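# Carry the tube rack through the door onto the desk

## Task

Take the tube rack off the counter, carry it through the self-closing door and set it on the desk. At the end the rack must stand upright with each tube seated all the way down in a hole, and the door must be closed. It fails if the rack or any tube touches the floor, or if a robot topples or is left leaning. You may use one robot or both. When finished, release the rack and move the robots away from it.

## Robot and tools

Robots. There are two identical Hello Robot Stretch 4 units, r1 and r2. Each has an omni-wheel base, a lift that rides up a mast, an arm that telescopes straight out forward, a wrist with yaw, pitch and roll joints, and a two-finger gripper. Each robot is roughly 1.6 m tall, and its base rim lies no more than 0.23 m from the base origin. Each carries four cameras: <name>_head_camera, <name>_head_left_camera, <name>_head_right_camera and <name>_wrist_camera (for example r1_wrist_camera, r2_head_camera).

Frames. The base frame sits on the floor below the base centre: x ahead, y to the left, z up. hand_pose is reported in it, marking a point between the open fingertips; with all wrist joints at zero its axes line up with the base frame. Its printed position may be a little off. The odometry frame is where the base frame was when the scene began. Each robot reports only in its own frames, so where one robot is relative to the other can be judged only from images, lidar_m and wrist_depth_mm.

execute_actions. Argument actions is a list holding exactly one action, or nothing (an empty list just fetches state and images). The action is an object keyed by robot name, "r1" and/or "r2"; each robot gets its own entry. Inside an entry: "base" with exactly one relative move: translate_m (metres, forward positive, -2 to 2), strafe_m (metres sideways, left positive, -2 to 2) or rotate_rad (radians, counter-clockwise seen from above positive, -3.2 to 3.2). Base moves are offsets from where the base last measured itself in the latest state report. "joints" holds absolute targets by name: lift_m 0 to 1.2; arm_m 0 to 0.55; wrist_yaw_rad -1.134 to 4.276 (0 straight ahead, positive to the left, 3.14 folded back, above 3.4 the arm may block it); wrist_pitch_rad -1.117 to 4.259 (0 level, 1.57 pointing down); wrist_roll_rad -1.117 to 4.259 (0 puts fingers level with each other, positive turns clockwise viewed from behind); gripper_m -0.038 to 0.141 (fingertip gap in metres; negative means the tips squeeze each other). Joint targets past a limit are clipped and reported; any other bad value or unknown key rejects the whole call with no motion. Optional "pace": "slow", "default", "fast" or "max" (base up to 0.1/0.3/0.4/0.6 m/s and 1/2/3/4 rad/s; slower when the lift is high). Optional "contact_limits": {"arm_m": value} from 0 (gentlest) to 0.75 (firmest), default 0.5. Alternatively an entry may contain only "end_of_arm": "enable_torque" to revive wrist or gripper motors that shut off. All motions in one action begin together. Argument cameras lists camera names (or "all"; omitted or null gives all; [] gives none). Anything omitted from an action may keep pushing toward an old target unseen.

wait: seconds from 0 to 10; nothing new is commanded, and it returns the same state and images.

zoom_image: camera (a name above) and region [x0, y0, x1, y1] in pixels of that camera's most recent full image, origin top-left, no larger than 504 by 504.

finished_scene: scene is the number of the scene being closed; it is final and reports success.

Results. pictures names the cameras in image order. base_status and joint_status tell how each motion ended: "done" (for the base, wheels turned the full amount even if they slipped), "off_target" (resting short, may still push), "contact_stop_at_<key>" (hit something; that part holds or goes slack), "limit_stop_at_<name>", "time_out", "torque_fault" (wrist motor went limp; needs enable_torque). limit_stop_at_tilt means a lean above 6 degrees; lift, arm and wheels go slack. limit_stop_at_own_body means a joint nearly hit its own robot, often with pitch below -0.2 and a strong roll. on_its_own describes things not commanded in the call; its "held at" is a target, not a position. joint_positions give current values; base_odometry counts wheel turns only; turned_by_wheels and turned_by_imu differing by over about 0.1 rad suggests a collision or slip. base_tilt gives forward and right lean in degrees, with a fixed per-robot bias up to about 1.5. motor_effort is percent of maximum, with the peak of the last action in brackets; for wheel_0, wheel_1, wheel_2 positive turns the base right. lidar_m gives 12 distances in metres in 30-degree sectors, first straight ahead then counter-clockwise (4th left, 7th behind, 10th right); "-" means nothing seen or closer than 0.25 m. wrist_depth_mm is a 7 by 7 grid of depths in mm, top-left first.

Gripping. Close below the object's width; closing further squeezes harder and pulls it toward the wrist. Only a change in the gripper effort (at commanded values 0 or above) hints at a firm hold. If fingertips jam on a surface, raise the lift. To unfold at the start, lift_m 0.4 with wrist_yaw_rad 0 in one action works.

Avoid. Robots pressing or hitting each other (bases in contact push hard after mere millimetres). Driving or turning with over 1 kg held and arm_m above 0.2, especially fast. Hard steady pushes or pulls with a high gripper. Loads over about 2 kg in a level gripper (torque fault). Dropping, slamming, or letting the rack or tubes reach the floor. When both robots carry one load, their travel can differ by about 3 cm per metre, which can tip one over. Loose objects may occasionally get nudged by outside forces.

Each tool is called after "Emit:" by a JSON object that holds its "op" and its "data".

## Session

Emit:
{"op": "execute_actions", "data": {"actions": []}}

Scene clock: 0.00 s.
r1.base_odometry: x=+0.000 y=+0.000 heading=+0.000 (m, m, rad; r1's odometry frame)
r1.turned_by_wheels: +0.000 (rad since the last result)
r1.turned_by_imu: +0.000 (rad since the last result)
r1.base_tilt: forward=+0.4 right=-0.1 (deg)
r1.lidar_m: 0.82 0.81 0.94 0.81 0.77 0.87 1.44 1.71 1.98 1.21 1.21 1.03
r1.base_status: not commanded
r1.joint_positions: lift_m=+0.301 arm_m=+0.001 wrist_yaw_rad=+3.210 wrist_pitch_rad=-0.015 wrist_roll_rad=+0.006 gripper_m=+0.057
r1.joint_status: not commanded
r1.motor_effort: lift_m=+19 arm_m=+0 wrist_yaw_rad=-1 wrist_pitch_rad=-5 wrist_roll_rad=-2 gripper_m=-4 wheel_0=+0 wheel_1=+0 wheel_2=+0 (%)
r1.hand_pose: x=-0.1221 y=+0.0674 z=+0.4833 quat_wxyz=(-0.034, +0.007, +0.003, +0.999) (m; r1's base frame)
r1.wrist_depth_mm: - - 135 1983 1464 991 768 / - - 135 - 1537 991 778 / - 106 135 1983 1537 1025 798 / - 129 147 - 1537 1060 798 / 187 1808 1863 - 1464 1042 798 / 193 1708 201 1537 199 991 798 / 195 1078 1098 - 1160 931 798
r2.base_odometry: x=+0.000 y=+0.000 heading=+0.000 (m, m, rad; r2's odometry frame)
r2.turned_by_wheels: +0.000 (rad since the last result)
r2.turned_by_imu: +0.000 (rad since the last result)
r2.base_tilt: forward=+0.6 right=+0.1 (deg)
r2.lidar_m: 1.10 0.86 0.88 1.02 0.91 0.90 1.00 1.19 1.21 2.06 1.70 1.68
r2.base_status: not commanded
r2.joint_positions: lift_m=+0.247 arm_m=-0.002 wrist_yaw_rad=+3.189 wrist_pitch_rad=-0.004 wrist_roll_rad=-0.018 gripper_m=+0.057
r2.joint_status: not commanded
r2.motor_effort: lift_m=+21 arm_m=-1 wrist_yaw_rad=+0 wrist_pitch_rad=-9 wrist_roll_rad=+1 gripper_m=-6 wheel_0=+1 wheel_1=-1 wheel_2=+0 (%)
r2.hand_pose: x=-0.1230 y=+0.0735 z=+0.4264 quat_wxyz=(-0.024, +0.002, -0.009, +1.000) (m; r2's base frame)
r2.wrist_depth_mm: - 135 1397 1255 1025 878 778 / - 114 137 1255 1042 891 788 / - 117 147 1281 1025 891 788 / - 136 219 1255 1060 904 788 / 216 - 1576 1281 1025 891 788 / 1366 1618 193 1255 195 904 788 / 609 1008 1118 107 991 854 778
pictures: r1_head_camera, r1_head_left_camera, r1_head_right_camera, r1_wrist_camera, r2_head_camera, r2_head_left_camera, r2_head_right_camera, r2_wrist_camera
Images, in order (width x height): r1_head_camera 420x560, r1_head_left_camera 420x672, r1_head_right_camera 420x672, r1_wrist_camera 616x392, r2_head_camera 420x560, r2_head_left_camera 420x672, r2_head_right_camera 420x672, r2_wrist_camera 616x392.

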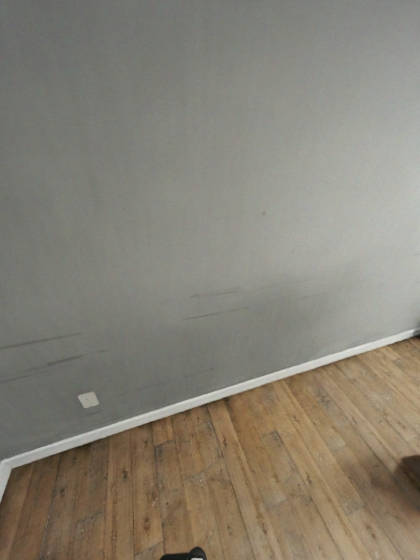

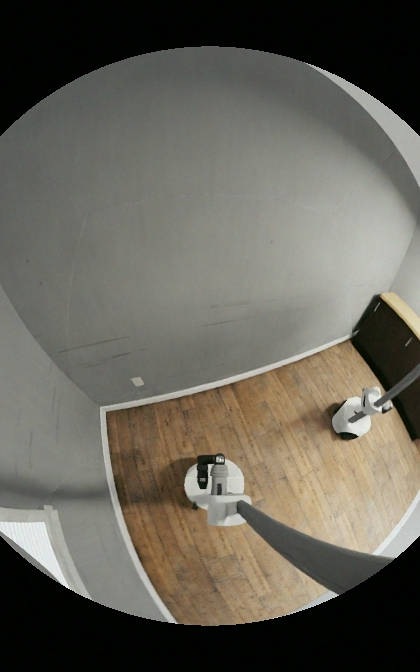

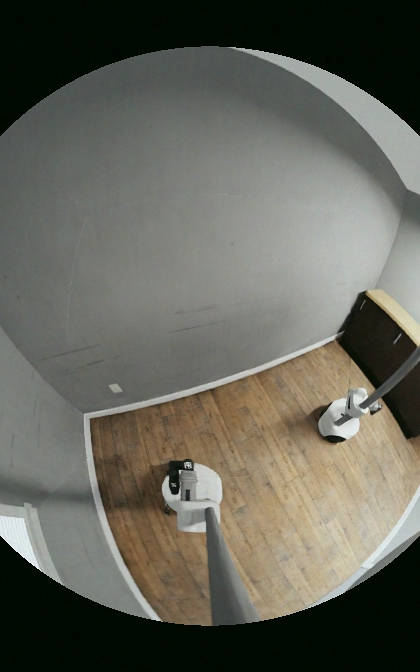

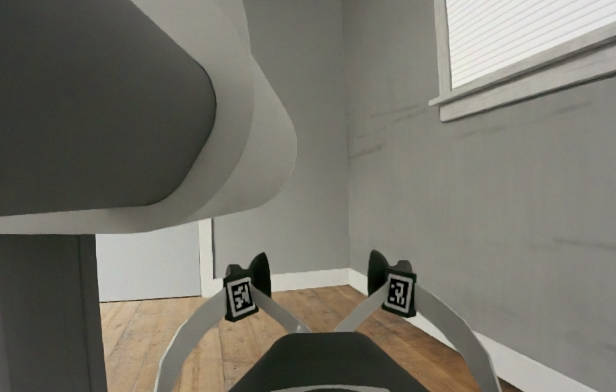

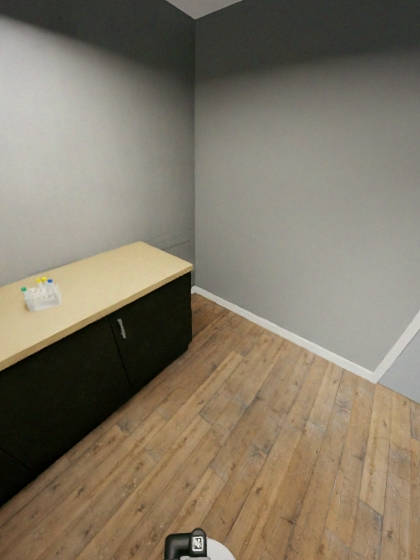

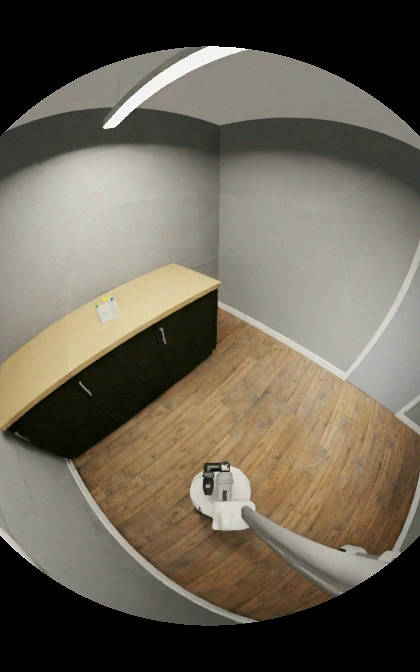

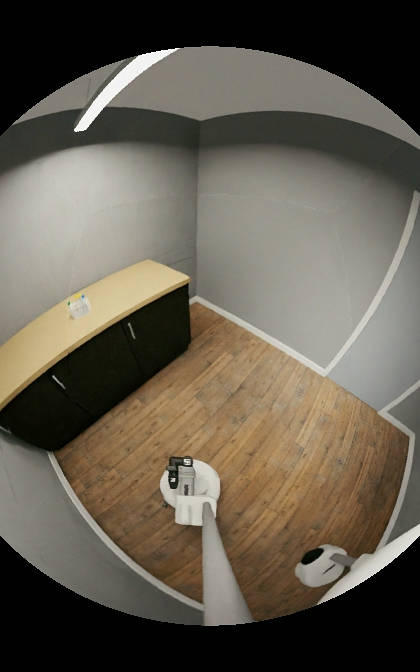

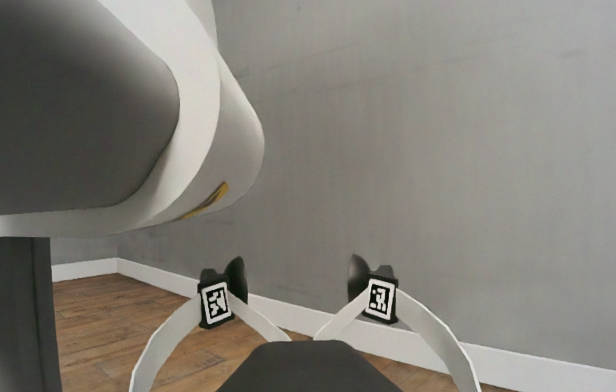

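Emit:
{"op": "execute_actions", "data": {"actions": [{"r1":{"base":{"rotate_rad":-2.75},"joints":{"lift_m":0.8,"wrist_yaw_rad":0}},"r2":{"base":{"rotate_rad":0.87},"joints":{"lift_m":0.85,"wrist_yaw_rad":0,"gripper_m":0.14}}}], "cameras": ["r1_head_camera","r2_head_camera","r2_wrist_camera","r1_wrist_camera"]}}

Scene clock: 5.67 s.
r1.base_odometry: x=+0.000 y=+0.000 heading=-2.750 (m, m, rad; r1's odometry frame)
r1.turned_by_wheels: -2.750 (rad since the last result)
r1.turned_by_imu: -2.787 (rad since the last result)
r1.base_tilt: forward=+0.4 right=-0.1 (deg)
r1.lidar_m: 1.69 1.88 2.39 1.19 1.15 0.85 0.83 0.85 0.83 0.75 0.79 1.12
r1.base_status: done
r1.joint_positions: lift_m=+0.800 arm_m=+0.001 wrist_yaw_rad=+0.000 wrist_pitch_rad=-0.015 wrist_roll_rad=+0.006 gripper_m=+0.057
r1.joint_status: all done
r1.motor_effort: lift_m=+23(24) arm_m=+0(0) wrist_yaw_rad=-1(3) wrist_pitch_rad=-5(5) wrist_roll_rad=-2(2) gripper_m=-3(3) wheel_0=+0(3) wheel_1=-1(5) wheel_2=-2(5) (%)
r1.hand_pose: x=+0.4601 y=-0.0874 z=+0.9823 quat_wxyz=(+1.000, +0.003, -0.008, +0.000) (m; r1's base frame)
r1.wrist_depth_mm: 1618 1618 1576 1618 1537 1537 1042 / 1661 1618 1618 1576 1576 1576 1060 / 1618 1576 1576 1576 1576 1576 1078 / 1661 1618 1618 1618 1618 1576 1078 / 1618 1661 1618 1618 1576 1618 1098 / 1618 1618 202 1618 199 1464 1098 / 1708 1661 1618 - 1618 1366 1078
r2.base_odometry: x=+0.000 y=+0.000 heading=+0.870 (m, m, rad; r2's odometry frame)
r2.turned_by_wheels: +0.870 (rad since the last result)
r2.turned_by_imu: +0.857 (rad since the last result)
r2.base_tilt: forward=+0.6 right=+0.0 (deg)
r2.lidar_m: 0.89 0.92 0.92 0.89 0.95 1.32 1.21 2.31 1.77 1.67 1.26 0.92
r2.base_status: done
r2.joint_positions: lift_m=+0.850 arm_m=-0.002 wrist_yaw_rad=+0.000 wrist_pitch_rad=-0.004 wrist_roll_rad=-0.018 gripper_m=+0.140
r2.joint_status: all done
r2.motor_effort: lift_m=+25(24) arm_m=-1(1) wrist_yaw_rad=-1(8) wrist_pitch_rad=-8(7) wrist_roll_rad=+1(1) gripper_m=+5(3) wheel_0=-3(8) wheel_1=-1(8) wheel_2=-1(8) (%)
r2.hand_pose: x=+0.4579 y=-0.0873 z=+1.0290 quat_wxyz=(+1.000, -0.009, -0.002, +0.000) (m; r2's base frame)
r2.wrist_depth_mm: 1281 1308 1336 1308 1336 1366 1336 / 1281 1281 1336 1336 1366 1366 1397 / 1281 1308 1336 1336 1336 1366 1366 / 1308 1308 1308 1366 1397 1366 1366 / 1060 1060 1060 917 1008 976 917 / 683 211 676 683 683 699 723 / 699 699 699 107 723 723 715
pictures: r1_head_camera, r1_wrist_camera, r2_head_camera, r2_wrist_camera
Images, in order (width x height): r1_head_camera 420x560, r1_wrist_camera 616x392, r2_head_camera 420x560, r2_wrist_camera 616x392.

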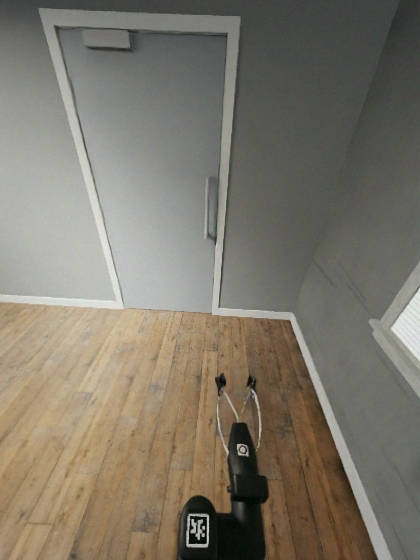

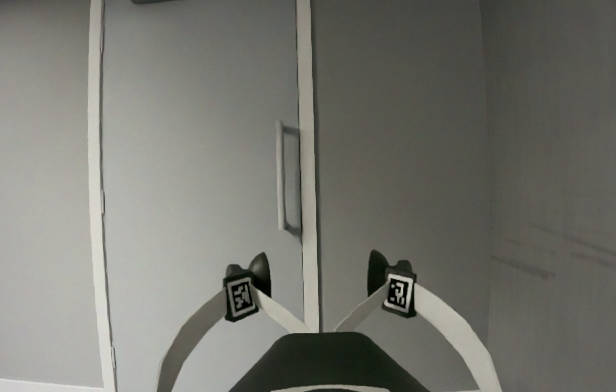

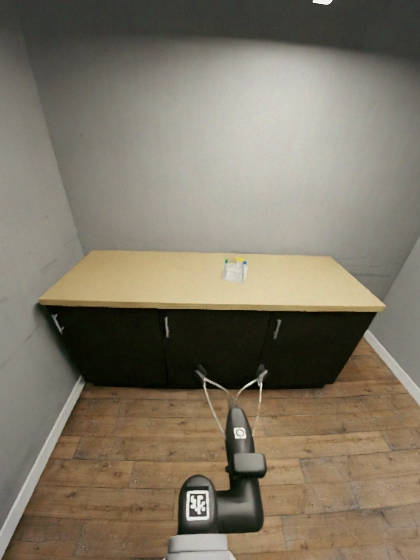

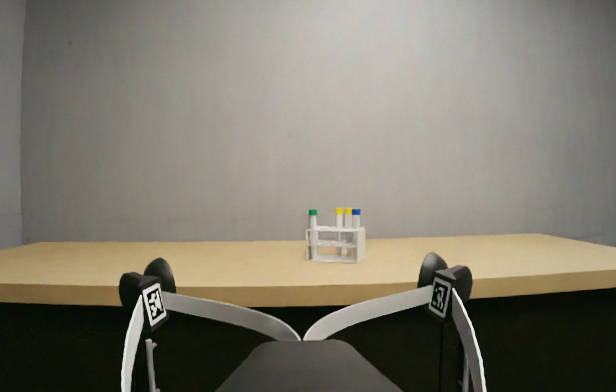

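Emit:
{"op": "execute_actions", "data": {"actions": [{"r1":{"base":{"translate_m":0.9},"joints":{"lift_m":0.85,"gripper_m":0.12}},"r2":{"base":{"translate_m":0.4}}}], "cameras": []}}

Emit:
{"op": "execute_actions", "data": {"actions": [{"r1":{"base":{"strafe_m":0.11}},"r2":{"base":{"strafe_m":-0.065}}}], "cameras": ["r1_head_camera","r2_head_camera","r2_wrist_camera","r1_wrist_camera"]}}

Emit:
{"op": "zoom_image", "data": {"camera": "r2_head_camera", "region": [160,260,320,420]}}

Scene clock: 14.47 s.
r1.base_odometry: x=-0.832 y=-0.343 heading=-2.750 (m, m, rad; r1's odometry frame)
r1.turned_by_wheels: +0.000 (rad since the last result)
r1.turned_by_imu: -0.002 (rad since the last result)
r1.base_tilt: forward=+0.4 right=-0.1 (deg)
r1.lidar_m: 0.80 0.92 1.30 2.28 1.76 1.79 1.73 1.09 0.83 0.77 0.88 0.90
r1.base_status: done
r1.joint_positions: lift_m=+0.850 arm_m=+0.001 wrist_yaw_rad=+0.000 wrist_pitch_rad=-0.015 wrist_roll_rad=+0.006 gripper_m=+0.120
r1.joint_status: all done
r1.motor_effort: lift_m=+22(23) arm_m=+0(0) wrist_yaw_rad=-2(2) wrist_pitch_rad=-6(7) wrist_roll_rad=-1(1) gripper_m=+0(5) wheel_0=+2(1) wheel_1=+1(6) wheel_2=+0(11) (%)
r1.hand_pose: x=+0.4601 y=-0.0874 z=+1.0323 quat_wxyz=(+1.000, +0.003, -0.008, +0.000) (m; r1's base frame)
r1.wrist_depth_mm: 676 668 661 647 647 640 634 / 676 668 661 654 654 640 640 / 676 676 668 661 654 654 634 / 683 676 668 661 654 640 640 / 683 676 661 661 654 647 640 / 676 683 585 654 647 654 647 / 691 676 668 - 661 654 640
r2.base_odometry: x=+0.258 y=+0.306 heading=+0.870 (m, m, rad; r2's odometry frame)
r2.turned_by_wheels: +0.000 (rad since the last result)
r2.turned_by_imu: -0.001 (rad since the last result)
r2.base_tilt: forward=+0.6 right=+0.0 (deg)
r2.lidar_m: 0.47 0.49 0.71 0.88 0.95 1.30 2.61 1.75 1.77 1.69 0.70 0.48
r2.base_status: done
r2.joint_positions: lift_m=+0.850 arm_m=-0.002 wrist_yaw_rad=+0.000 wrist_pitch_rad=-0.004 wrist_roll_rad=-0.018 gripper_m=+0.140
r2.joint_status: not commanded
r2.motor_effort: lift_m=+24(25) arm_m=-1(1) wrist_yaw_rad=+0(1) wrist_pitch_rad=-7(7) wrist_roll_rad=+1(1) gripper_m=+2(1) wheel_0=+2(8) wheel_1=+0(8) wheel_2=+0(8) (%)
r2.hand_pose: x=+0.4579 y=-0.0874 z=+1.0290 quat_wxyz=(+1.000, -0.009, -0.002, +0.000) (m; r2's base frame)
r2.wrist_depth_mm: 891 891 904 917 931 931 931 / 904 904 917 917 931 946 960 / 904 904 917 931 946 946 960 / 891 904 917 931 946 960 960 / 904 891 917 931 539 946 946 / 525 210 459 512 449 462 500 / 373 357 389 107 382 349 357
pictures: none
No camera images: the call's "cameras" was empty. Leave "cameras" out to get every camera's image.

Scene clock: 16.00 s.
r1.base_odometry: x=-0.790 y=-0.445 heading=-2.750 (m, m, rad; r1's odometry frame)
r1.turned_by_wheels: +0.000 (rad since the last result)
r1.turned_by_imu: +0.000 (rad since the last result)
r1.base_tilt: forward=+0.4 right=-0.1 (deg)
r1.lidar_m: 0.80 0.90 1.30 2.16 1.62 1.77 1.72 1.30 0.95 0.90 0.97 0.91
r1.base_status: done
r1.joint_positions: lift_m=+0.850 arm_m=+0.001 wrist_yaw_rad=+0.000 wrist_pitch_rad=-0.015 wrist_roll_rad=+0.006 gripper_m=+0.120
r1.joint_status: not commanded
r1.motor_effort: lift_m=+22(22) arm_m=+0(0) wrist_yaw_rad=-3(1) wrist_pitch_rad=-6(7) wrist_roll_rad=-1(1) gripper_m=-2(2) wheel_0=+1(12) wheel_1=-2(8) wheel_2=-1(4) (%)
r1.hand_pose: x=+0.4601 y=-0.0874 z=+1.0323 quat_wxyz=(+1.000, +0.003, -0.008, +0.000) (m; r1's base frame)
r1.wrist_depth_mm: 676 676 668 661 654 647 634 / 683 668 661 661 654 647 647 / 683 676 668 661 654 654 647 / 683 676 668 668 661 654 647 / 691 683 668 668 654 654 647 / 691 683 676 668 647 654 654 / 691 683 676 - 661 661 654
r2.base_odometry: x=+0.308 y=+0.264 heading=+0.870 (m, m, rad; r2's odometry frame)
r2.turned_by_wheels: +0.000 (rad since the last result)
r2.turned_by_imu: +0.000 (rad since the last result)
r2.base_tilt: forward=+0.6 right=+0.0 (deg)
r2.lidar_m: 0.48 0.52 0.73 0.96 1.03 1.39 2.61 1.61 1.68 1.63 0.68 0.52
r2.base_status: done
r2.joint_positions: lift_m=+0.850 arm_m=-0.002 wrist_yaw_rad=+0.000 wrist_pitch_rad=-0.004 wrist_roll_rad=-0.018 gripper_m=+0.140
r2.joint_status: not commanded
r2.motor_effort: lift_m=+24(24) arm_m=-1(1) wrist_yaw_rad=+0(0) wrist_pitch_rad=-7(7) wrist_roll_rad=+1(1) gripper_m=+2(1) wheel_0=+3(10) wheel_1=+2(7) wheel_2=-1(1) (%)
r2.hand_pose: x=+0.4579 y=-0.0874 z=+1.0290 quat_wxyz=(+1.000, -0.009, -0.002, +0.000) (m; r2's base frame)
r2.wrist_depth_mm: 891 904 904 917 931 931 946 / 878 904 917 904 931 931 946 / 891 904 917 931 931 931 960 / 917 904 917 946 931 960 960 / 891 904 917 569 866 946 960 / 530 211 455 508 452 466 496 / 373 357 387 107 379 349 357
pictures: r1_head_camera, r1_wrist_camera, r2_head_camera, r2_wrist_camera
Images, in order (width x height): r1_head_camera 420x560, r1_wrist_camera 616x392, r2_head_camera 420x560, r2_wrist_camera 616x392.

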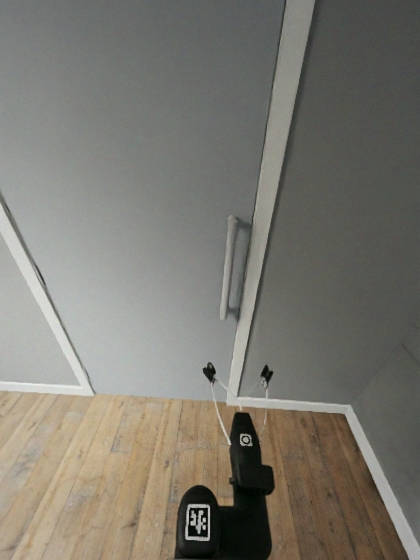

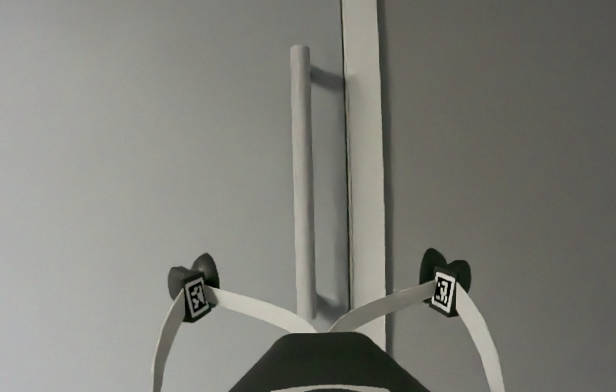

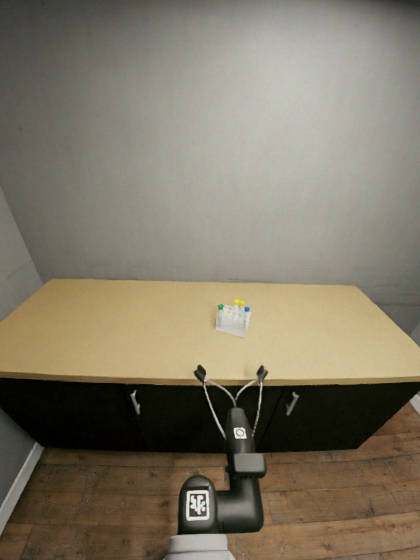

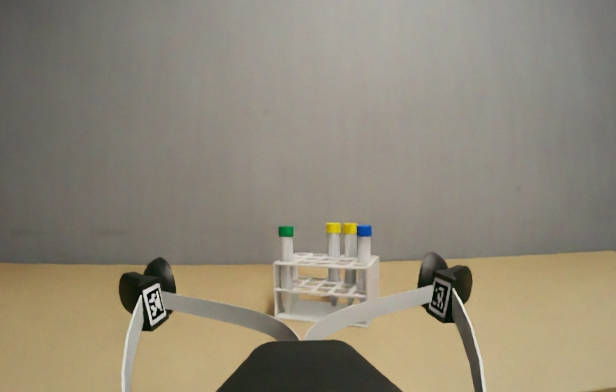

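Region (160, 260, 320, 420) of r2_head_camera's 420x560 image, scaled by 3.150, with more detail than that image has.

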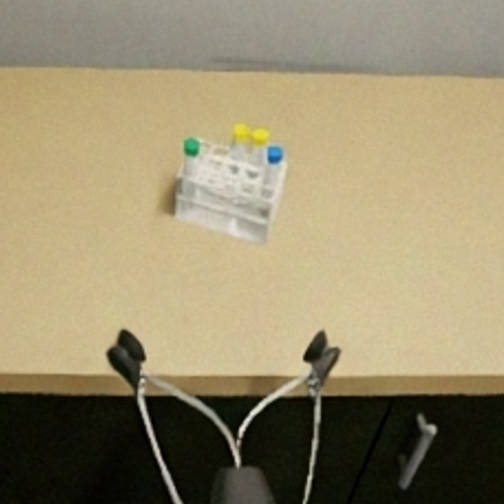

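Emit:
{"op": "execute_actions", "data": {"actions": [{"r1":{"base":{"strafe_m":0.025},"joints":{"arm_m":0.2,"lift_m":0.82}},"r2":{"base":{"rotate_rad":-0.25},"joints":{"lift_m":0.78}}}], "cameras": []}}

Emit:
{"op": "execute_actions", "data": {"actions": [{"r1":{"base":{"translate_m":0.1}},"r2":{"base":{"strafe_m":0.146},"joints":{"arm_m":0.12}}}], "cameras": ["r2_head_camera","r2_wrist_camera","r1_wrist_camera"]}}

Emit:
{"op": "zoom_image", "data": {"camera": "r2_head_camera", "region": [160,260,320,420]}}

Scene clock: 21.57 s.
r1.base_odometry: x=-0.780 y=-0.468 heading=-2.750 (m, m, rad; r1's odometry frame)
r1.turned_by_wheels: +0.000 (rad since the last result)
r1.turned_by_imu: +0.001 (rad since the last result)
r1.base_tilt: forward=+0.4 right=-0.1 (deg)
r1.lidar_m: 0.81 0.93 1.31 1.99 1.59 1.78 1.72 1.35 0.98 0.94 1.02 0.89
r1.base_status: done
r1.joint_positions: lift_m=+0.820 arm_m=+0.199 wrist_yaw_rad=+0.000 wrist_pitch_rad=-0.015 wrist_roll_rad=+0.006 gripper_m=+0.120
r1.joint_status: all done
r1.motor_effort: lift_m=+15(25) arm_m=+6(7) wrist_yaw_rad=-2(0) wrist_pitch_rad=-7(7) wrist_roll_rad=-1(2) gripper_m=-1(1) wheel_0=+2(3) wheel_1=+0(6) wheel_2=-1(1) (%)
r1.hand_pose: x=+0.6583 y=-0.0874 z=+1.0029 quat_wxyz=(+1.000, +0.003, -0.008, +0.000) (m; r1's base frame)
r1.wrist_depth_mm: 477 466 466 455 452 449 449 / 473 469 466 462 455 449 449 / 477 469 469 462 445 452 449 / 477 473 466 462 445 452 449 / 480 480 469 466 449 455 452 / 480 477 466 384 449 459 455 / 480 480 473 - 445 459 459
r2.base_odometry: x=+0.307 y=+0.264 heading=+0.621 (m, m, rad; r2's odometry frame)
r2.turned_by_wheels: -0.250 (rad since the last result)
r2.turned_by_imu: -0.247 (rad since the last result)
r2.base_tilt: forward=+0.5 right=+0.0 (deg)
r2.lidar_m: 0.50 0.47 0.57 0.96 0.95 1.15 2.12 1.61 1.86 1.62 0.98 0.57
r2.base_status: done
r2.joint_positions: lift_m=+0.780 arm_m=-0.002 wrist_yaw_rad=+0.000 wrist_pitch_rad=-0.004 wrist_roll_rad=-0.018 gripper_m=+0.140
r2.joint_status: all done
r2.motor_effort: lift_m=+17(24) arm_m=-1(1) wrist_yaw_rad=+1(1) wrist_pitch_rad=-8(7) wrist_roll_rad=+2(2) gripper_m=+5(1) wheel_0=+4(7) wheel_1=+0(7) wheel_2=+1(8) (%)
r2.hand_pose: x=+0.4579 y=-0.0874 z=+0.9596 quat_wxyz=(+1.000, -0.009, -0.002, +0.000) (m; r2's base frame)
r2.wrist_depth_mm: 809 866 904 991 1078 1160 1281 / 820 866 931 991 1078 1160 1255 / 809 854 917 991 1078 1160 1281 / 809 854 917 1008 1078 1160 1281 / 621 525 517 627 603 580 554 / 314 211 294 324 330 364 392 / 257 268 291 107 362 389 421
pictures: none
No camera images: the call's "cameras" was empty. Leave "cameras" out to get every camera's image.

Scene clock: 23.27 s.
r1.base_odometry: x=-0.873 y=-0.506 heading=-2.750 (m, m, rad; r1's odometry frame)
r1.turned_by_wheels: +0.000 (rad since the last result)
r1.turned_by_imu: +0.000 (rad since the last result)
r1.base_tilt: forward=+0.4 right=+0.0 (deg)
r1.lidar_m: 0.72 0.82 1.13 2.13 1.71 1.90 1.81 1.31 0.97 0.93 1.03 0.79
r1.base_status: done
r1.joint_positions: lift_m=+0.820 arm_m=+0.199 wrist_yaw_rad=+0.000 wrist_pitch_rad=-0.015 wrist_roll_rad=+0.006 gripper_m=+0.120
r1.joint_status: not commanded
r1.motor_effort: lift_m=+15(16) arm_m=+6(6) wrist_yaw_rad=-2(2) wrist_pitch_rad=-7(6) wrist_roll_rad=-2(1) gripper_m=+0(1) wheel_0=+1(9) wheel_1=+0(3) wheel_2=+1(8) (%)
r1.hand_pose: x=+0.6583 y=-0.0874 z=+1.0029 quat_wxyz=(+1.000, +0.003, -0.008, +0.000) (m; r1's base frame)
r1.wrist_depth_mm: 366 366 362 357 355 349 349 / 368 366 366 357 357 349 351 / 370 368 364 293 359 351 351 / 373 368 366 362 359 355 353 / 375 370 366 364 359 355 355 / 377 375 366 285 347 355 357 / 377 373 370 - 347 355 355
r2.base_odometry: x=+0.223 y=+0.383 heading=+0.620 (m, m, rad; r2's odometry frame)
r2.turned_by_wheels: +0.000 (rad since the last result)
r2.turned_by_imu: -0.001 (rad since the last result)
r2.base_tilt: forward=+0.6 right=-0.1 (deg)
r2.lidar_m: 0.43 0.44 0.55 0.81 0.83 1.00 1.77 1.76 1.77 1.78 0.88 0.53
r2.base_status: done
r2.joint_positions: lift_m=+0.780 arm_m=+0.119 wrist_yaw_rad=+0.000 wrist_pitch_rad=-0.004 wrist_roll_rad=-0.018 gripper_m=+0.140
r2.joint_status: all done
r2.motor_effort: lift_m=+17(17) arm_m=+6(6) wrist_yaw_rad=+0(2) wrist_pitch_rad=-8(8) wrist_roll_rad=+1(1) gripper_m=+1(1) wheel_0=-3(11) wheel_1=+0(12) wheel_2=+0(1) (%)
r2.hand_pose: x=+0.5784 y=-0.0874 z=+0.9596 quat_wxyz=(+1.000, -0.009, -0.002, +0.000) (m; r2's base frame)
r2.wrist_depth_mm: 683 732 788 831 891 976 1060 / 683 723 768 820 904 960 1060 / 683 732 778 831 891 976 1060 / 683 723 768 424 904 976 1060 / 609 621 525 439 585 569 544 / 310 210 270 320 265 273 294 / 220 212 229 107 224 206 -
pictures: r1_wrist_camera, r2_head_camera, r2_wrist_camera
Images, in order (width x height): r1_wrist_camera 616x392, r2_head_camera 420x560, r2_wrist_camera 616x392.

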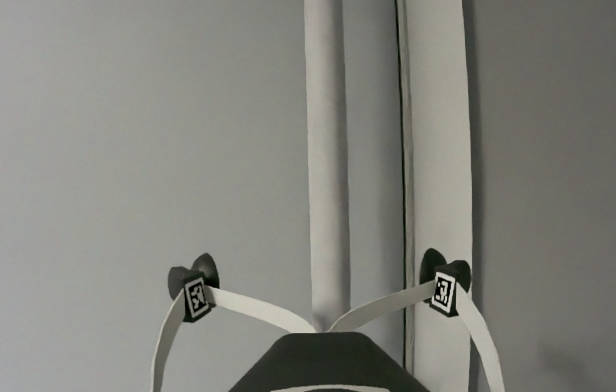

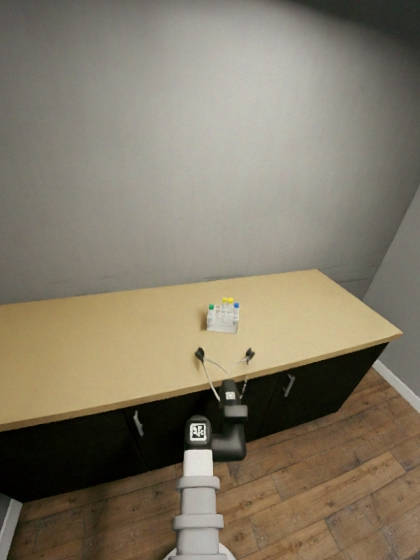

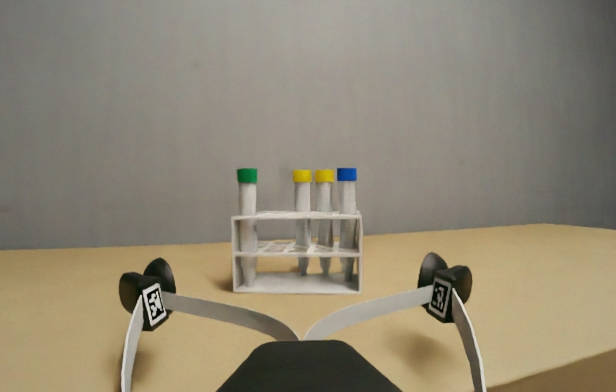

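Region (160, 260, 320, 420) of r2_head_camera's 420x560 image, scaled by 3.150, with more detail than that image has.

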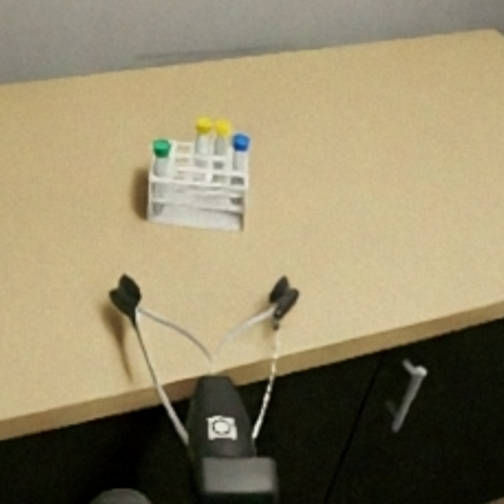

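Emit:
{"op": "execute_actions", "data": {"actions": [{"r1":{"joints":{"arm_m":0.285,"gripper_m":0.07}},"r2":{"joints":{"arm_m":0.235}}}], "cameras": ["r1_head_camera","r2_wrist_camera","r1_wrist_camera"]}}

Scene clock: 26.73 s.
r1.base_odometry: x=-0.873 y=-0.506 heading=-2.750 (m, m, rad; r1's odometry frame)
r1.turned_by_wheels: +0.000 (rad since the last result)
r1.turned_by_imu: +0.000 (rad since the last result)
r1.base_tilt: forward=+0.4 right=-0.1 (deg)
r1.lidar_m: 0.70 0.83 1.17 2.13 1.76 1.88 1.83 1.29 0.94 0.93 1.00 0.78
r1.base_status: not commanded
r1.joint_positions: lift_m=+0.820 arm_m=+0.284 wrist_yaw_rad=+0.000 wrist_pitch_rad=-0.015 wrist_roll_rad=+0.006 gripper_m=+0.070
r1.joint_status: all done
r1.motor_effort: lift_m=+15(15) arm_m=+6(6) wrist_yaw_rad=-3(1) wrist_pitch_rad=-5(6) wrist_roll_rad=+1(3) gripper_m=-2(2) wheel_0=+1(1) wheel_1=+0(0) wheel_2=+1(1) (%)
r1.hand_pose: x=+0.7433 y=-0.0874 z=+1.0029 quat_wxyz=(+1.000, +0.003, -0.008, +0.000) (m; r1's base frame)
r1.wrist_depth_mm: 282 278 277 200 271 255 266 / 283 279 278 203 272 257 267 / 283 281 278 207 273 257 267 / 285 282 279 277 274 258 268 / 286 283 279 278 273 259 268 / 287 285 195 199 198 259 271 / 289 285 282 - 276 260 272
r2.base_odometry: x=+0.223 y=+0.383 heading=+0.620 (m, m, rad; r2's odometry frame)
r2.turned_by_wheels: +0.000 (rad since the last result)
r2.turned_by_imu: -0.001 (rad since the last result)
r2.base_tilt: forward=+0.6 right=+0.0 (deg)
r2.lidar_m: 0.43 0.46 0.53 0.82 0.81 0.95 1.78 1.74 1.77 1.77 0.90 0.52
r2.base_status: not commanded
r2.joint_positions: lift_m=+0.780 arm_m=+0.234 wrist_yaw_rad=+0.000 wrist_pitch_rad=-0.007 wrist_roll_rad=-0.018 gripper_m=+0.140
r2.joint_status: all done
r2.motor_effort: lift_m=+17(17) arm_m=+5(8) wrist_yaw_rad=+1(7) wrist_pitch_rad=+4(8) wrist_roll_rad=+0(1) gripper_m=-1(2) wheel_0=-3(3) wheel_1=+0(1) wheel_2=+0(2) (%)
r2.hand_pose: x=+0.6934 y=-0.0875 z=+0.9606 quat_wxyz=(+1.000, -0.009, -0.004, +0.000) (m; r2's base frame)
r2.wrist_depth_mm: 585 615 661 707 759 854 917 / 585 621 661 715 768 842 917 / 580 627 668 707 768 842 904 / 585 627 654 691 768 842 904 / 569 615 477 307 304 603 574 / 322 211 264 309 266 286 303 / 226 217 236 107 231 213 -
pictures: r1_head_camera, r1_wrist_camera, r2_wrist_camera
Images, in order (width x height): r1_head_camera 420x560, r1_wrist_camera 616x392, r2_wrist_camera 616x392.

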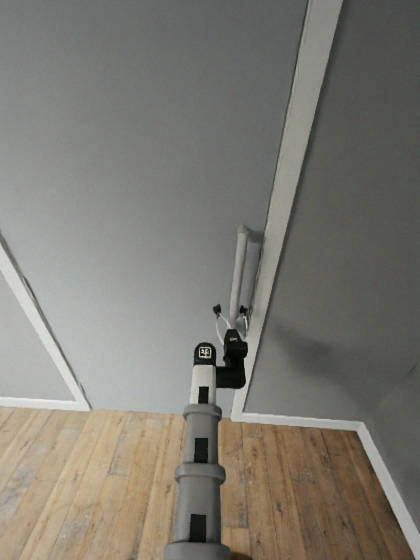

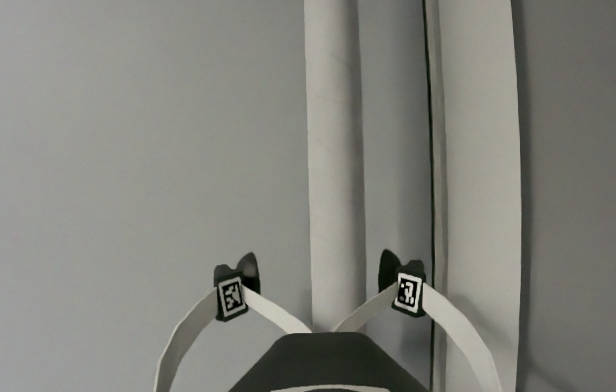

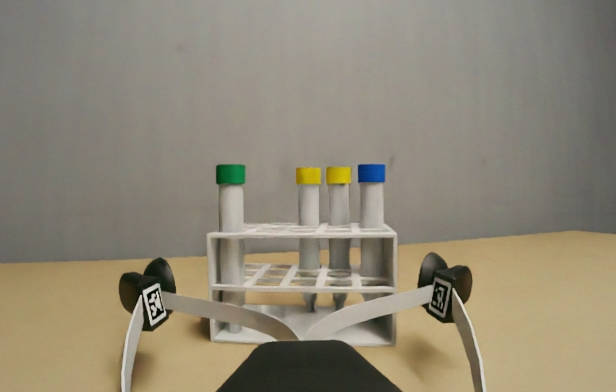

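Emit:
{"op": "execute_actions", "data": {"actions": [{"r1":{"joints":{"gripper_m":-0.025}},"r2":{"base":{"strafe_m":-0.006},"joints":{"lift_m":0.8,"wrist_pitch_rad":0.05}}}], "cameras": []}}

Emit:
{"op": "execute_actions", "data": {"actions": [{"r1":{"joints":{"arm_m":0.1},"pace":"slow"},"r2":{"joints":{"arm_m":0.3},"pace":"slow"}}], "cameras": ["r1_head_camera","r2_wrist_camera","r1_wrist_camera"]}}

Scene clock: 31.33 s.
r1.base_odometry: x=-0.873 y=-0.506 heading=-2.750 (m, m, rad; r1's odometry frame)
r1.turned_by_wheels: +0.000 (rad since the last result)
r1.turned_by_imu: -0.021 (rad since the last result)
r1.base_tilt: forward=+0.4 right=-0.1 (deg)
r1.lidar_m: 0.71 0.80 1.07 2.12 1.72 1.91 1.83 1.37 0.97 0.95 1.05 0.79
r1.base_status: not commanded
r1.joint_positions: lift_m=+0.820 arm_m=+0.285 wrist_yaw_rad=+0.005 wrist_pitch_rad=-0.015 wrist_roll_rad=+0.006 gripper_m=-0.024
r1.joint_status: all done
r1.on_its_own: wrist_yaw_rad is at rest, and its effort (-17) is outside its rest range (-13 to +13)
r1.motor_effort: lift_m=+15(15) arm_m=-1(6) wrist_yaw_rad=-17(21) wrist_pitch_rad=-9(8) wrist_roll_rad=-1(2) gripper_m=-26(27) wheel_0=-5(10) wheel_1=-3(5) wheel_2=+7(7) (%)
r1.hand_pose: x=+0.7451 y=-0.0859 z=+1.0028 quat_wxyz=(+1.000, +0.003, -0.007, +0.003) (m; r1's base frame)
r1.wrist_depth_mm: 273 272 271 193 267 253 264 / 274 271 272 195 268 253 265 / 276 274 272 195 270 254 266 / 277 274 273 195 270 254 268 / 277 274 273 194 271 256 267 / 277 276 182 193 181 257 270 / 278 277 276 - 272 257 268
r2.base_odometry: x=+0.226 y=+0.378 heading=+0.620 (m, m, rad; r2's odometry frame)
r2.turned_by_wheels: +0.000 (rad since the last result)
r2.turned_by_imu: -0.001 (rad since the last result)
r2.base_tilt: forward=+0.6 right=+0.0 (deg)
r2.lidar_m: 0.45 0.44 0.55 0.83 0.83 1.00 1.77 1.74 1.76 1.75 0.88 0.53
r2.base_status: done
r2.joint_positions: lift_m=+0.800 arm_m=+0.234 wrist_yaw_rad=+0.000 wrist_pitch_rad=+0.052 wrist_roll_rad=-0.017 gripper_m=+0.140
r2.joint_status: all done
r2.motor_effort: lift_m=+24(24) arm_m=+5(6) wrist_yaw_rad=-1(5) wrist_pitch_rad=-6(20) wrist_roll_rad=+1(1) gripper_m=-3(4) wheel_0=+1(8) wheel_1=+1(6) wheel_2=+0(2) (%)
r2.hand_pose: x=+0.6932 y=-0.0873 z=+0.9630 quat_wxyz=(+1.000, -0.009, +0.026, +0.000) (m; r2's base frame)
r2.wrist_depth_mm: 574 603 647 691 741 831 878 / 574 609 654 699 750 820 891 / 580 609 654 707 759 831 891 / 585 621 647 309 768 842 891 / 525 530 274 306 277 504 492 / 304 210 257 264 247 274 293 / 226 218 235 107 230 214 -
pictures: none
No camera images: the call's "cameras" was empty. Leave "cameras" out to get every camera's image.

Scene clock: 34.47 s.
r1.base_odometry: x=-0.873 y=-0.506 heading=-2.750 (m, m, rad; r1's odometry frame)
r1.turned_by_wheels: +0.000 (rad since the last result)
r1.turned_by_imu: -0.010 (rad since the last result)
r1.base_tilt: forward=+0.4 right=-0.1 (deg)
r1.lidar_m: 0.72 0.81 1.10 2.12 1.71 1.91 1.82 1.35 0.99 0.94 1.02 0.81
r1.base_status: not commanded
r1.joint_positions: lift_m=+0.820 arm_m=+0.101 wrist_yaw_rad=+0.000 wrist_pitch_rad=-0.015 wrist_roll_rad=+0.006 gripper_m=-0.025
r1.joint_status: all done
r1.motor_effort: lift_m=+16(16) arm_m=-6(15) wrist_yaw_rad=-2(36) wrist_pitch_rad=-6(10) wrist_roll_rad=-2(4) gripper_m=-14(29) wheel_0=+1(5) wheel_1=+1(5) wheel_2=+1(12) (%)
r1.hand_pose: x=+0.5605 y=-0.0874 z=+1.0029 quat_wxyz=(+1.000, +0.003, -0.008, +0.000) (m; r1's base frame)
r1.wrist_depth_mm: 455 459 452 452 452 452 452 / 459 459 459 455 452 455 452 / 459 455 459 455 442 455 452 / 462 459 462 459 439 455 455 / 462 462 455 462 445 455 455 / 459 462 466 204 183 462 459 / 462 462 466 - 449 455 462
r2.base_odometry: x=+0.226 y=+0.378 heading=+0.620 (m, m, rad; r2's odometry frame)
r2.turned_by_wheels: +0.000 (rad since the last result)
r2.turned_by_imu: -0.001 (rad since the last result)
r2.base_tilt: forward=+0.6 right=+0.0 (deg)
r2.lidar_m: 0.45 0.44 0.55 0.79 0.82 0.99 1.78 1.74 1.74 1.77 0.91 0.54
r2.base_status: not commanded
r2.joint_positions: lift_m=+0.800 arm_m=+0.299 wrist_yaw_rad=+0.000 wrist_pitch_rad=+0.052 wrist_roll_rad=-0.017 gripper_m=+0.140
r2.joint_status: all done
r2.motor_effort: lift_m=+25(24) arm_m=+6(5) wrist_yaw_rad=+0(1) wrist_pitch_rad=-7(4) wrist_roll_rad=+0(0) gripper_m=+5(4) wheel_0=+1(0) wheel_1=+1(1) wheel_2=+0(0) (%)
r2.hand_pose: x=+0.7580 y=-0.0874 z=+0.9630 quat_wxyz=(+1.000, -0.009, +0.026, +0.000) (m; r2's base frame)
r2.wrist_depth_mm: 512 544 585 627 676 741 798 / 517 554 591 634 683 750 809 / 521 559 603 634 691 759 809 / 530 564 597 257 707 759 820 / 525 549 215 255 225 508 488 / 303 211 200 225 202 274 291 / 224 217 214 107 216 214 -
pictures: r1_head_camera, r1_wrist_camera, r2_wrist_camera
Images, in order (width x height): r1_head_camera 420x560, r1_wrist_camera 616x392, r2_wrist_camera 616x392.

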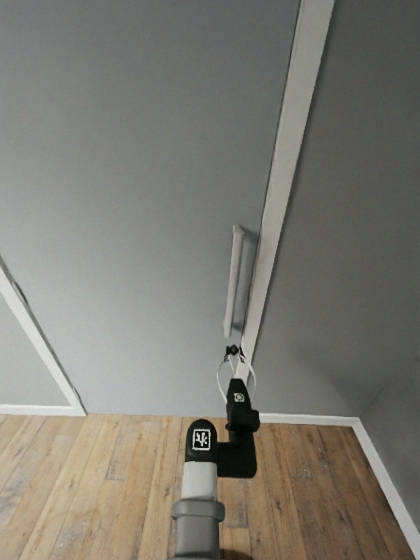

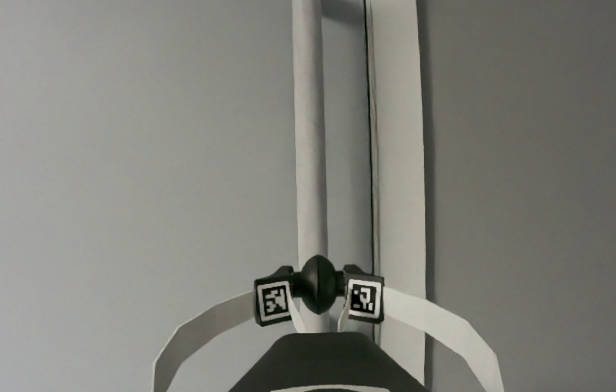

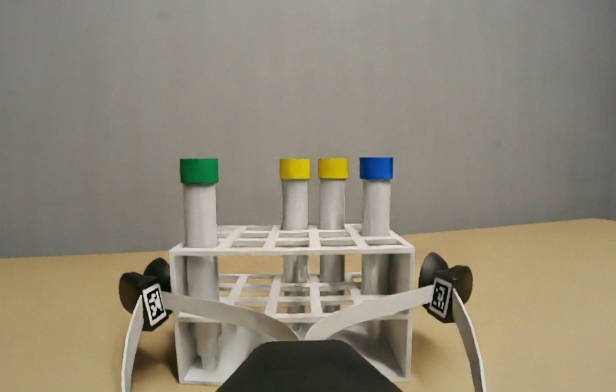

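Slipped; go deeper to cage the bar.

Emit:
{"op": "execute_actions", "data": {"actions": [{"r1":{"joints":{"gripper_m":0.08}},"r2":{"joints":{"arm_m":0.31}}}], "cameras": []}}

Emit:
{"op": "execute_actions", "data": {"actions": [{"r1":{"joints":{"arm_m":0.322}},"r2":{"joints":{"gripper_m":0.07}}}], "cameras": []}}

Emit:
{"op": "execute_actions", "data": {"actions": [{"r1":{"joints":{"gripper_m":-0.038}},"r2":{"joints":{"lift_m":0.85},"pace":"slow"}}], "cameras": ["r2_wrist_camera","r1_wrist_camera"]}}

Emit:
{"op": "execute_actions", "data": {"actions": [{"r1":{"joints":{"arm_m":0.2},"pace":"slow"}}], "cameras": ["r1_head_camera","r1_wrist_camera","r2_wrist_camera"]}}

Scene clock: 40.63 s.
r1.base_odometry: x=-0.873 y=-0.506 heading=-2.750 (m, m, rad; r1's odometry frame)
r1.turned_by_wheels: +0.000 (rad since the last result)
r1.turned_by_imu: +0.001 (rad since the last result)
r1.base_tilt: forward=+0.4 right=-0.1 (deg)
r1.lidar_m: 0.68 0.79 1.14 2.12 1.73 1.92 1.83 1.31 0.98 0.95 1.03 0.80
r1.base_status: not commanded
r1.joint_positions: lift_m=+0.820 arm_m=+0.101 wrist_yaw_rad=+0.000 wrist_pitch_rad=-0.015 wrist_roll_rad=+0.006 gripper_m=+0.080
r1.joint_status: all done
r1.motor_effort: lift_m=+16(16) arm_m=-6(6) wrist_yaw_rad=-1(1) wrist_pitch_rad=-7(6) wrist_roll_rad=-3(1) gripper_m=-2(14) wheel_0=+1(1) wheel_1=+1(1) wheel_2=+1(1) (%)
r1.hand_pose: x=+0.5605 y=-0.0874 z=+1.0029 quat_wxyz=(+1.000, +0.003, -0.008, +0.000) (m; r1's base frame)
r1.wrist_depth_mm: 455 455 455 452 452 452 452 / 459 455 455 455 452 452 452 / 462 459 459 459 445 452 455 / 459 455 462 459 439 455 455 / 462 459 459 459 445 462 459 / 462 462 201 462 445 459 459 / 466 462 462 - 449 459 462
r2.base_odometry: x=+0.226 y=+0.378 heading=+0.620 (m, m, rad; r2's odometry frame)
r2.turned_by_wheels: +0.000 (rad since the last result)
r2.turned_by_imu: -0.001 (rad since the last result)
r2.base_tilt: forward=+0.6 right=+0.0 (deg)
r2.lidar_m: 0.45 0.44 0.58 0.82 0.83 1.01 1.78 1.75 1.75 1.75 0.87 0.54
r2.base_status: not commanded
r2.joint_positions: lift_m=+0.800 arm_m=+0.309 wrist_yaw_rad=+0.000 wrist_pitch_rad=+0.052 wrist_roll_rad=-0.017 gripper_m=+0.140
r2.joint_status: all done
r2.motor_effort: lift_m=+25(24) arm_m=+6(7) wrist_yaw_rad=+0(0) wrist_pitch_rad=-7(7) wrist_roll_rad=+1(0) gripper_m=+1(5) wheel_0=+0(0) wheel_1=+1(1) wheel_2=+0(0) (%)
r2.hand_pose: x=+0.7680 y=-0.0874 z=+0.9630 quat_wxyz=(+1.000, -0.009, +0.026, +0.000) (m; r2's base frame)
r2.wrist_depth_mm: 504 535 569 615 661 723 778 / 508 539 585 621 676 732 798 / 517 549 585 621 676 750 798 / 521 554 591 254 683 750 820 / 517 544 215 253 225 504 488 / 304 210 199 225 203 274 291 / 225 217 214 107 216 213 -
pictures: none
No camera images: the call's "cameras" was empty. Leave "cameras" out to get every camera's image.

Scene clock: 42.40 s.
r1.base_odometry: x=-0.872 y=-0.506 heading=-2.750 (m, m, rad; r1's odometry frame)
r1.turned_by_wheels: +0.000 (rad since the last result)
r1.turned_by_imu: +0.002 (rad since the last result)
r1.base_tilt: forward=+0.4 right=-0.1 (deg)
r1.lidar_m: 0.71 0.82 1.09 2.12 1.72 1.92 1.82 1.36 0.98 0.95 1.04 0.79
r1.base_status: not commanded
r1.joint_positions: lift_m=+0.820 arm_m=+0.319 wrist_yaw_rad=-0.010 wrist_pitch_rad=-0.016 wrist_roll_rad=+0.006 gripper_m=+0.080
r1.joint_status: all done
r1.on_its_own: wrist_yaw_rad is at rest, and its effort (+27) is outside its rest range (-13 to +13)
r1.motor_effort: lift_m=+16(15) arm_m=+15(16) wrist_yaw_rad=+27(27) wrist_pitch_rad=-4(7) wrist_roll_rad=+1(0) gripper_m=-2(3) wheel_0=+4(4) wheel_1=+5(4) wheel_2=-11(11) (%)
r1.hand_pose: x=+0.7778 y=-0.0903 z=+1.0031 quat_wxyz=(+1.000, +0.003, -0.008, -0.005) (m; r1's base frame)
r1.wrist_depth_mm: 238 239 238 161 238 225 - / 239 238 239 161 239 225 239 / 240 239 240 161 240 228 240 / 241 241 241 161 242 227 240 / 242 241 241 162 242 229 242 / 243 242 196 161 242 229 243 / 243 244 243 - 243 229 -
r2.base_odometry: x=+0.226 y=+0.378 heading=+0.620 (m, m, rad; r2's odometry frame)
r2.turned_by_wheels: +0.000 (rad since the last result)
r2.turned_by_imu: +0.000 (rad since the last result)
r2.base_tilt: forward=+0.5 right=+0.0 (deg)
r2.lidar_m: 0.46 0.45 0.53 0.82 0.82 0.98 1.78 1.74 1.74 1.77 0.90 0.53
r2.base_status: not commanded
r2.joint_positions: lift_m=+0.800 arm_m=+0.309 wrist_yaw_rad=+0.000 wrist_pitch_rad=+0.053 wrist_roll_rad=-0.017 gripper_m=+0.070
r2.joint_status: all done
r2.motor_effort: lift_m=+24(24) arm_m=+6(6) wrist_yaw_rad=+0(1) wrist_pitch_rad=-10(11) wrist_roll_rad=+0(0) gripper_m=-24(19) wheel_0=+0(0) wheel_1=+1(1) wheel_2=+0(0) (%)
r2.hand_pose: x=+0.7680 y=-0.0874 z=+0.9627 quat_wxyz=(+1.000, -0.009, +0.026, +0.000) (m; r2's base frame)
r2.wrist_depth_mm: 508 539 574 615 661 723 788 / 512 544 580 621 668 723 798 / 517 549 591 627 676 741 798 / 521 554 591 240 661 741 809 / 512 539 211 239 213 496 480 / 301 177 191 240 204 187 289 / 216 216 188 107 202 213 -
pictures: none
No camera images: the call's "cameras" was empty. Leave "cameras" out to get every camera's image.

Scene clock: 44.23 s.
r1.base_odometry: x=-0.873 y=-0.506 heading=-2.750 (m, m, rad; r1's odometry frame)
r1.turned_by_wheels: +0.000 (rad since the last result)
r1.turned_by_imu: +0.000 (rad since the last result)
r1.base_tilt: forward=+0.4 right=+0.0 (deg)
r1.lidar_m: 0.68 0.82 1.08 2.12 1.72 1.91 1.81 1.37 0.99 0.95 1.00 0.79
r1.base_status: not commanded
r1.joint_positions: lift_m=+0.820 arm_m=+0.321 wrist_yaw_rad=-0.001 wrist_pitch_rad=-0.015 wrist_roll_rad=+0.006 gripper_m=-0.038
r1.joint_status: all done
r1.motor_effort: lift_m=+16(16) arm_m=+6(15) wrist_yaw_rad=+0(28) wrist_pitch_rad=-7(5) wrist_roll_rad=-1(0) gripper_m=-17(19) wheel_0=+1(5) wheel_1=+1(5) wheel_2=+0(11) (%)
r1.hand_pose: x=+0.7803 y=-0.0876 z=+1.0029 quat_wxyz=(+1.000, +0.003, -0.008, +0.000) (m; r1's base frame)
r1.wrist_depth_mm: 236 236 235 155 235 220 - / 236 236 236 156 235 220 233 / 237 236 236 157 236 221 235 / 237 237 236 158 236 223 235 / 238 237 237 159 237 224 236 / 239 239 179 157 182 223 236 / 240 239 239 - 238 224 -
r2.base_odometry: x=+0.226 y=+0.378 heading=+0.620 (m, m, rad; r2's odometry frame)
r2.turned_by_wheels: +0.000 (rad since the last result)
r2.turned_by_imu: +0.000 (rad since the last result)
r2.base_tilt: forward=+0.7 right=+0.0 (deg)
r2.lidar_m: 0.44 0.43 0.55 0.81 0.82 0.97 1.77 1.77 1.72 1.75 0.88 0.52
r2.base_status: not commanded
r2.joint_positions: lift_m=+0.850 arm_m=+0.309 wrist_yaw_rad=+0.000 wrist_pitch_rad=+0.053 wrist_roll_rad=-0.017 gripper_m=+0.070
r2.joint_status: all done
r2.motor_effort: lift_m=+25(26) arm_m=+6(6) wrist_yaw_rad=+1(1) wrist_pitch_rad=-10(11) wrist_roll_rad=+0(1) gripper_m=-22(23) wheel_0=+0(0) wheel_1=+1(1) wheel_2=+0(0) (%)
r2.hand_pose: x=+0.7680 y=-0.0874 z=+1.0126 quat_wxyz=(+1.000, -0.009, +0.027, +0.000) (m; r2's base frame)
r2.wrist_depth_mm: 508 535 574 621 661 723 788 / 512 544 574 621 668 723 788 / 517 549 585 621 676 723 798 / 517 554 591 239 661 750 809 / 525 554 254 238 214 732 691 / 427 177 192 240 204 187 415 / 309 307 189 107 203 303 309
pictures: r1_wrist_camera, r2_wrist_camera
Images, in order (width x height): r1_wrist_camera 616x392, r2_wrist_camera 616x392.

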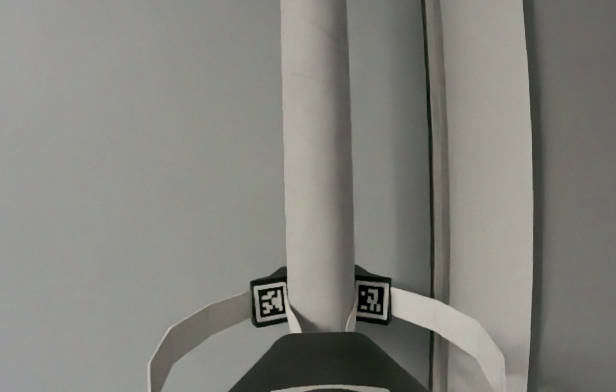

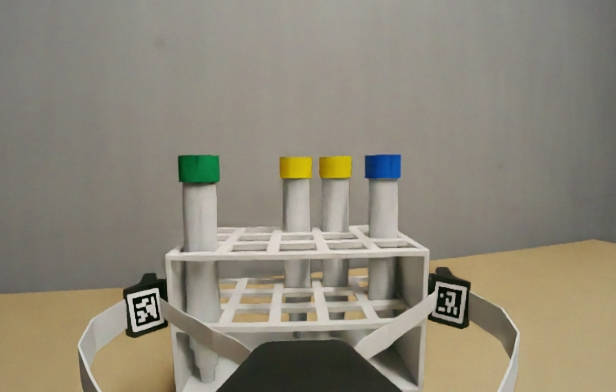

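Scene clock: 46.73 s.
r1.base_odometry: x=-0.873 y=-0.507 heading=-2.748 (m, m, rad; r1's odometry frame)
r1.turned_by_wheels: +0.002 (rad since the last result)
r1.turned_by_imu: -0.017 (rad since the last result)
r1.base_tilt: forward=+0.5 right=-0.1 (deg)
r1.lidar_m: 0.58 0.74 1.06 2.13 1.73 1.94 1.84 1.38 0.99 0.94 1.03 0.80
r1.base_status: not commanded
r1.joint_positions: lift_m=+0.820 arm_m=+0.203 wrist_yaw_rad=+0.023 wrist_pitch_rad=-0.014 wrist_roll_rad=+0.006 gripper_m=-0.037
r1.joint_status: all done
r1.on_its_own: wrist_yaw_rad is at rest, and its effort (-68) is outside its rest range (-13 to +13)
r1.motor_effort: lift_m=+16(16) arm_m=-15(16) wrist_yaw_rad=-68(67) wrist_pitch_rad=-9(8) wrist_roll_rad=-1(0) gripper_m=-24(24) wheel_0=+7(7) wheel_1=+1(5) wheel_2=+18(18) (%)
r1.hand_pose: x=+0.6639 y=-0.0808 z=+1.0026 quat_wxyz=(+1.000, +0.003, -0.007, +0.011) (m; r1's base frame)
r1.wrist_depth_mm: 272 263 251 163 235 340 338 / 274 264 253 164 236 342 340 / 276 265 254 164 236 343 342 / 276 266 255 166 236 343 342 / 278 267 255 167 237 345 343 / 279 267 179 168 180 347 345 / 281 270 258 - 236 334 345
r2.base_odometry: x=+0.226 y=+0.378 heading=+0.620 (m, m, rad; r2's odometry frame)
r2.turned_by_wheels: +0.000 (rad since the last result)
r2.turned_by_imu: +0.000 (rad since the last result)
r2.base_tilt: forward=+0.6 right=+0.0 (deg)
r2.lidar_m: 0.44 0.45 0.54 0.81 0.82 0.99 1.75 1.70 1.74 1.77 0.87 0.53
r2.base_status: not commanded
r2.joint_positions: lift_m=+0.850 arm_m=+0.309 wrist_yaw_rad=+0.000 wrist_pitch_rad=+0.053 wrist_roll_rad=-0.017 gripper_m=+0.070
r2.joint_status: not commanded
r2.motor_effort: lift_m=+25(25) arm_m=+6(6) wrist_yaw_rad=+1(1) wrist_pitch_rad=-11(11) wrist_roll_rad=+0(0) gripper_m=-24(27) wheel_0=+0(1) wheel_1=+1(1) wheel_2=+0(0) (%)
r2.hand_pose: x=+0.7680 y=-0.0874 z=+1.0126 quat_wxyz=(+1.000, -0.009, +0.027, +0.000) (m; r2's base frame)
r2.wrist_depth_mm: 508 535 574 615 668 723 788 / 508 544 580 627 668 732 798 / 517 549 585 621 683 741 809 / 525 554 591 239 668 750 820 / 525 549 195 239 213 732 699 / 433 177 192 240 204 187 415 / 309 307 189 107 204 303 310
pictures: r1_head_camera, r1_wrist_camera, r2_wrist_camera
Images, in order (width x height): r1_head_camera 420x560, r1_wrist_camera 616x392, r2_wrist_camera 616x392.

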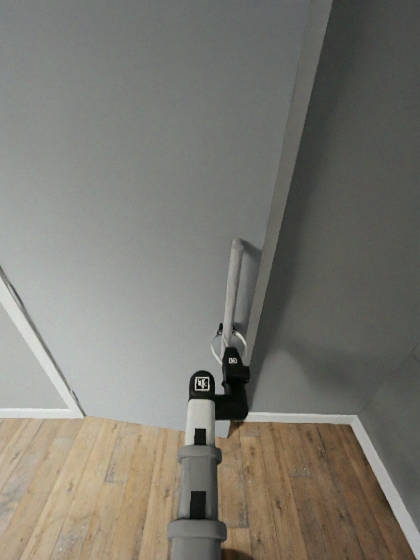

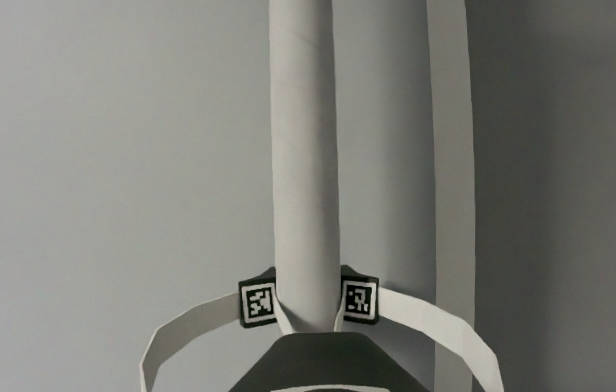

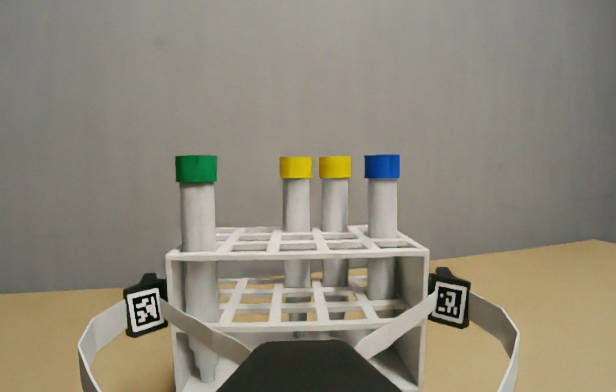

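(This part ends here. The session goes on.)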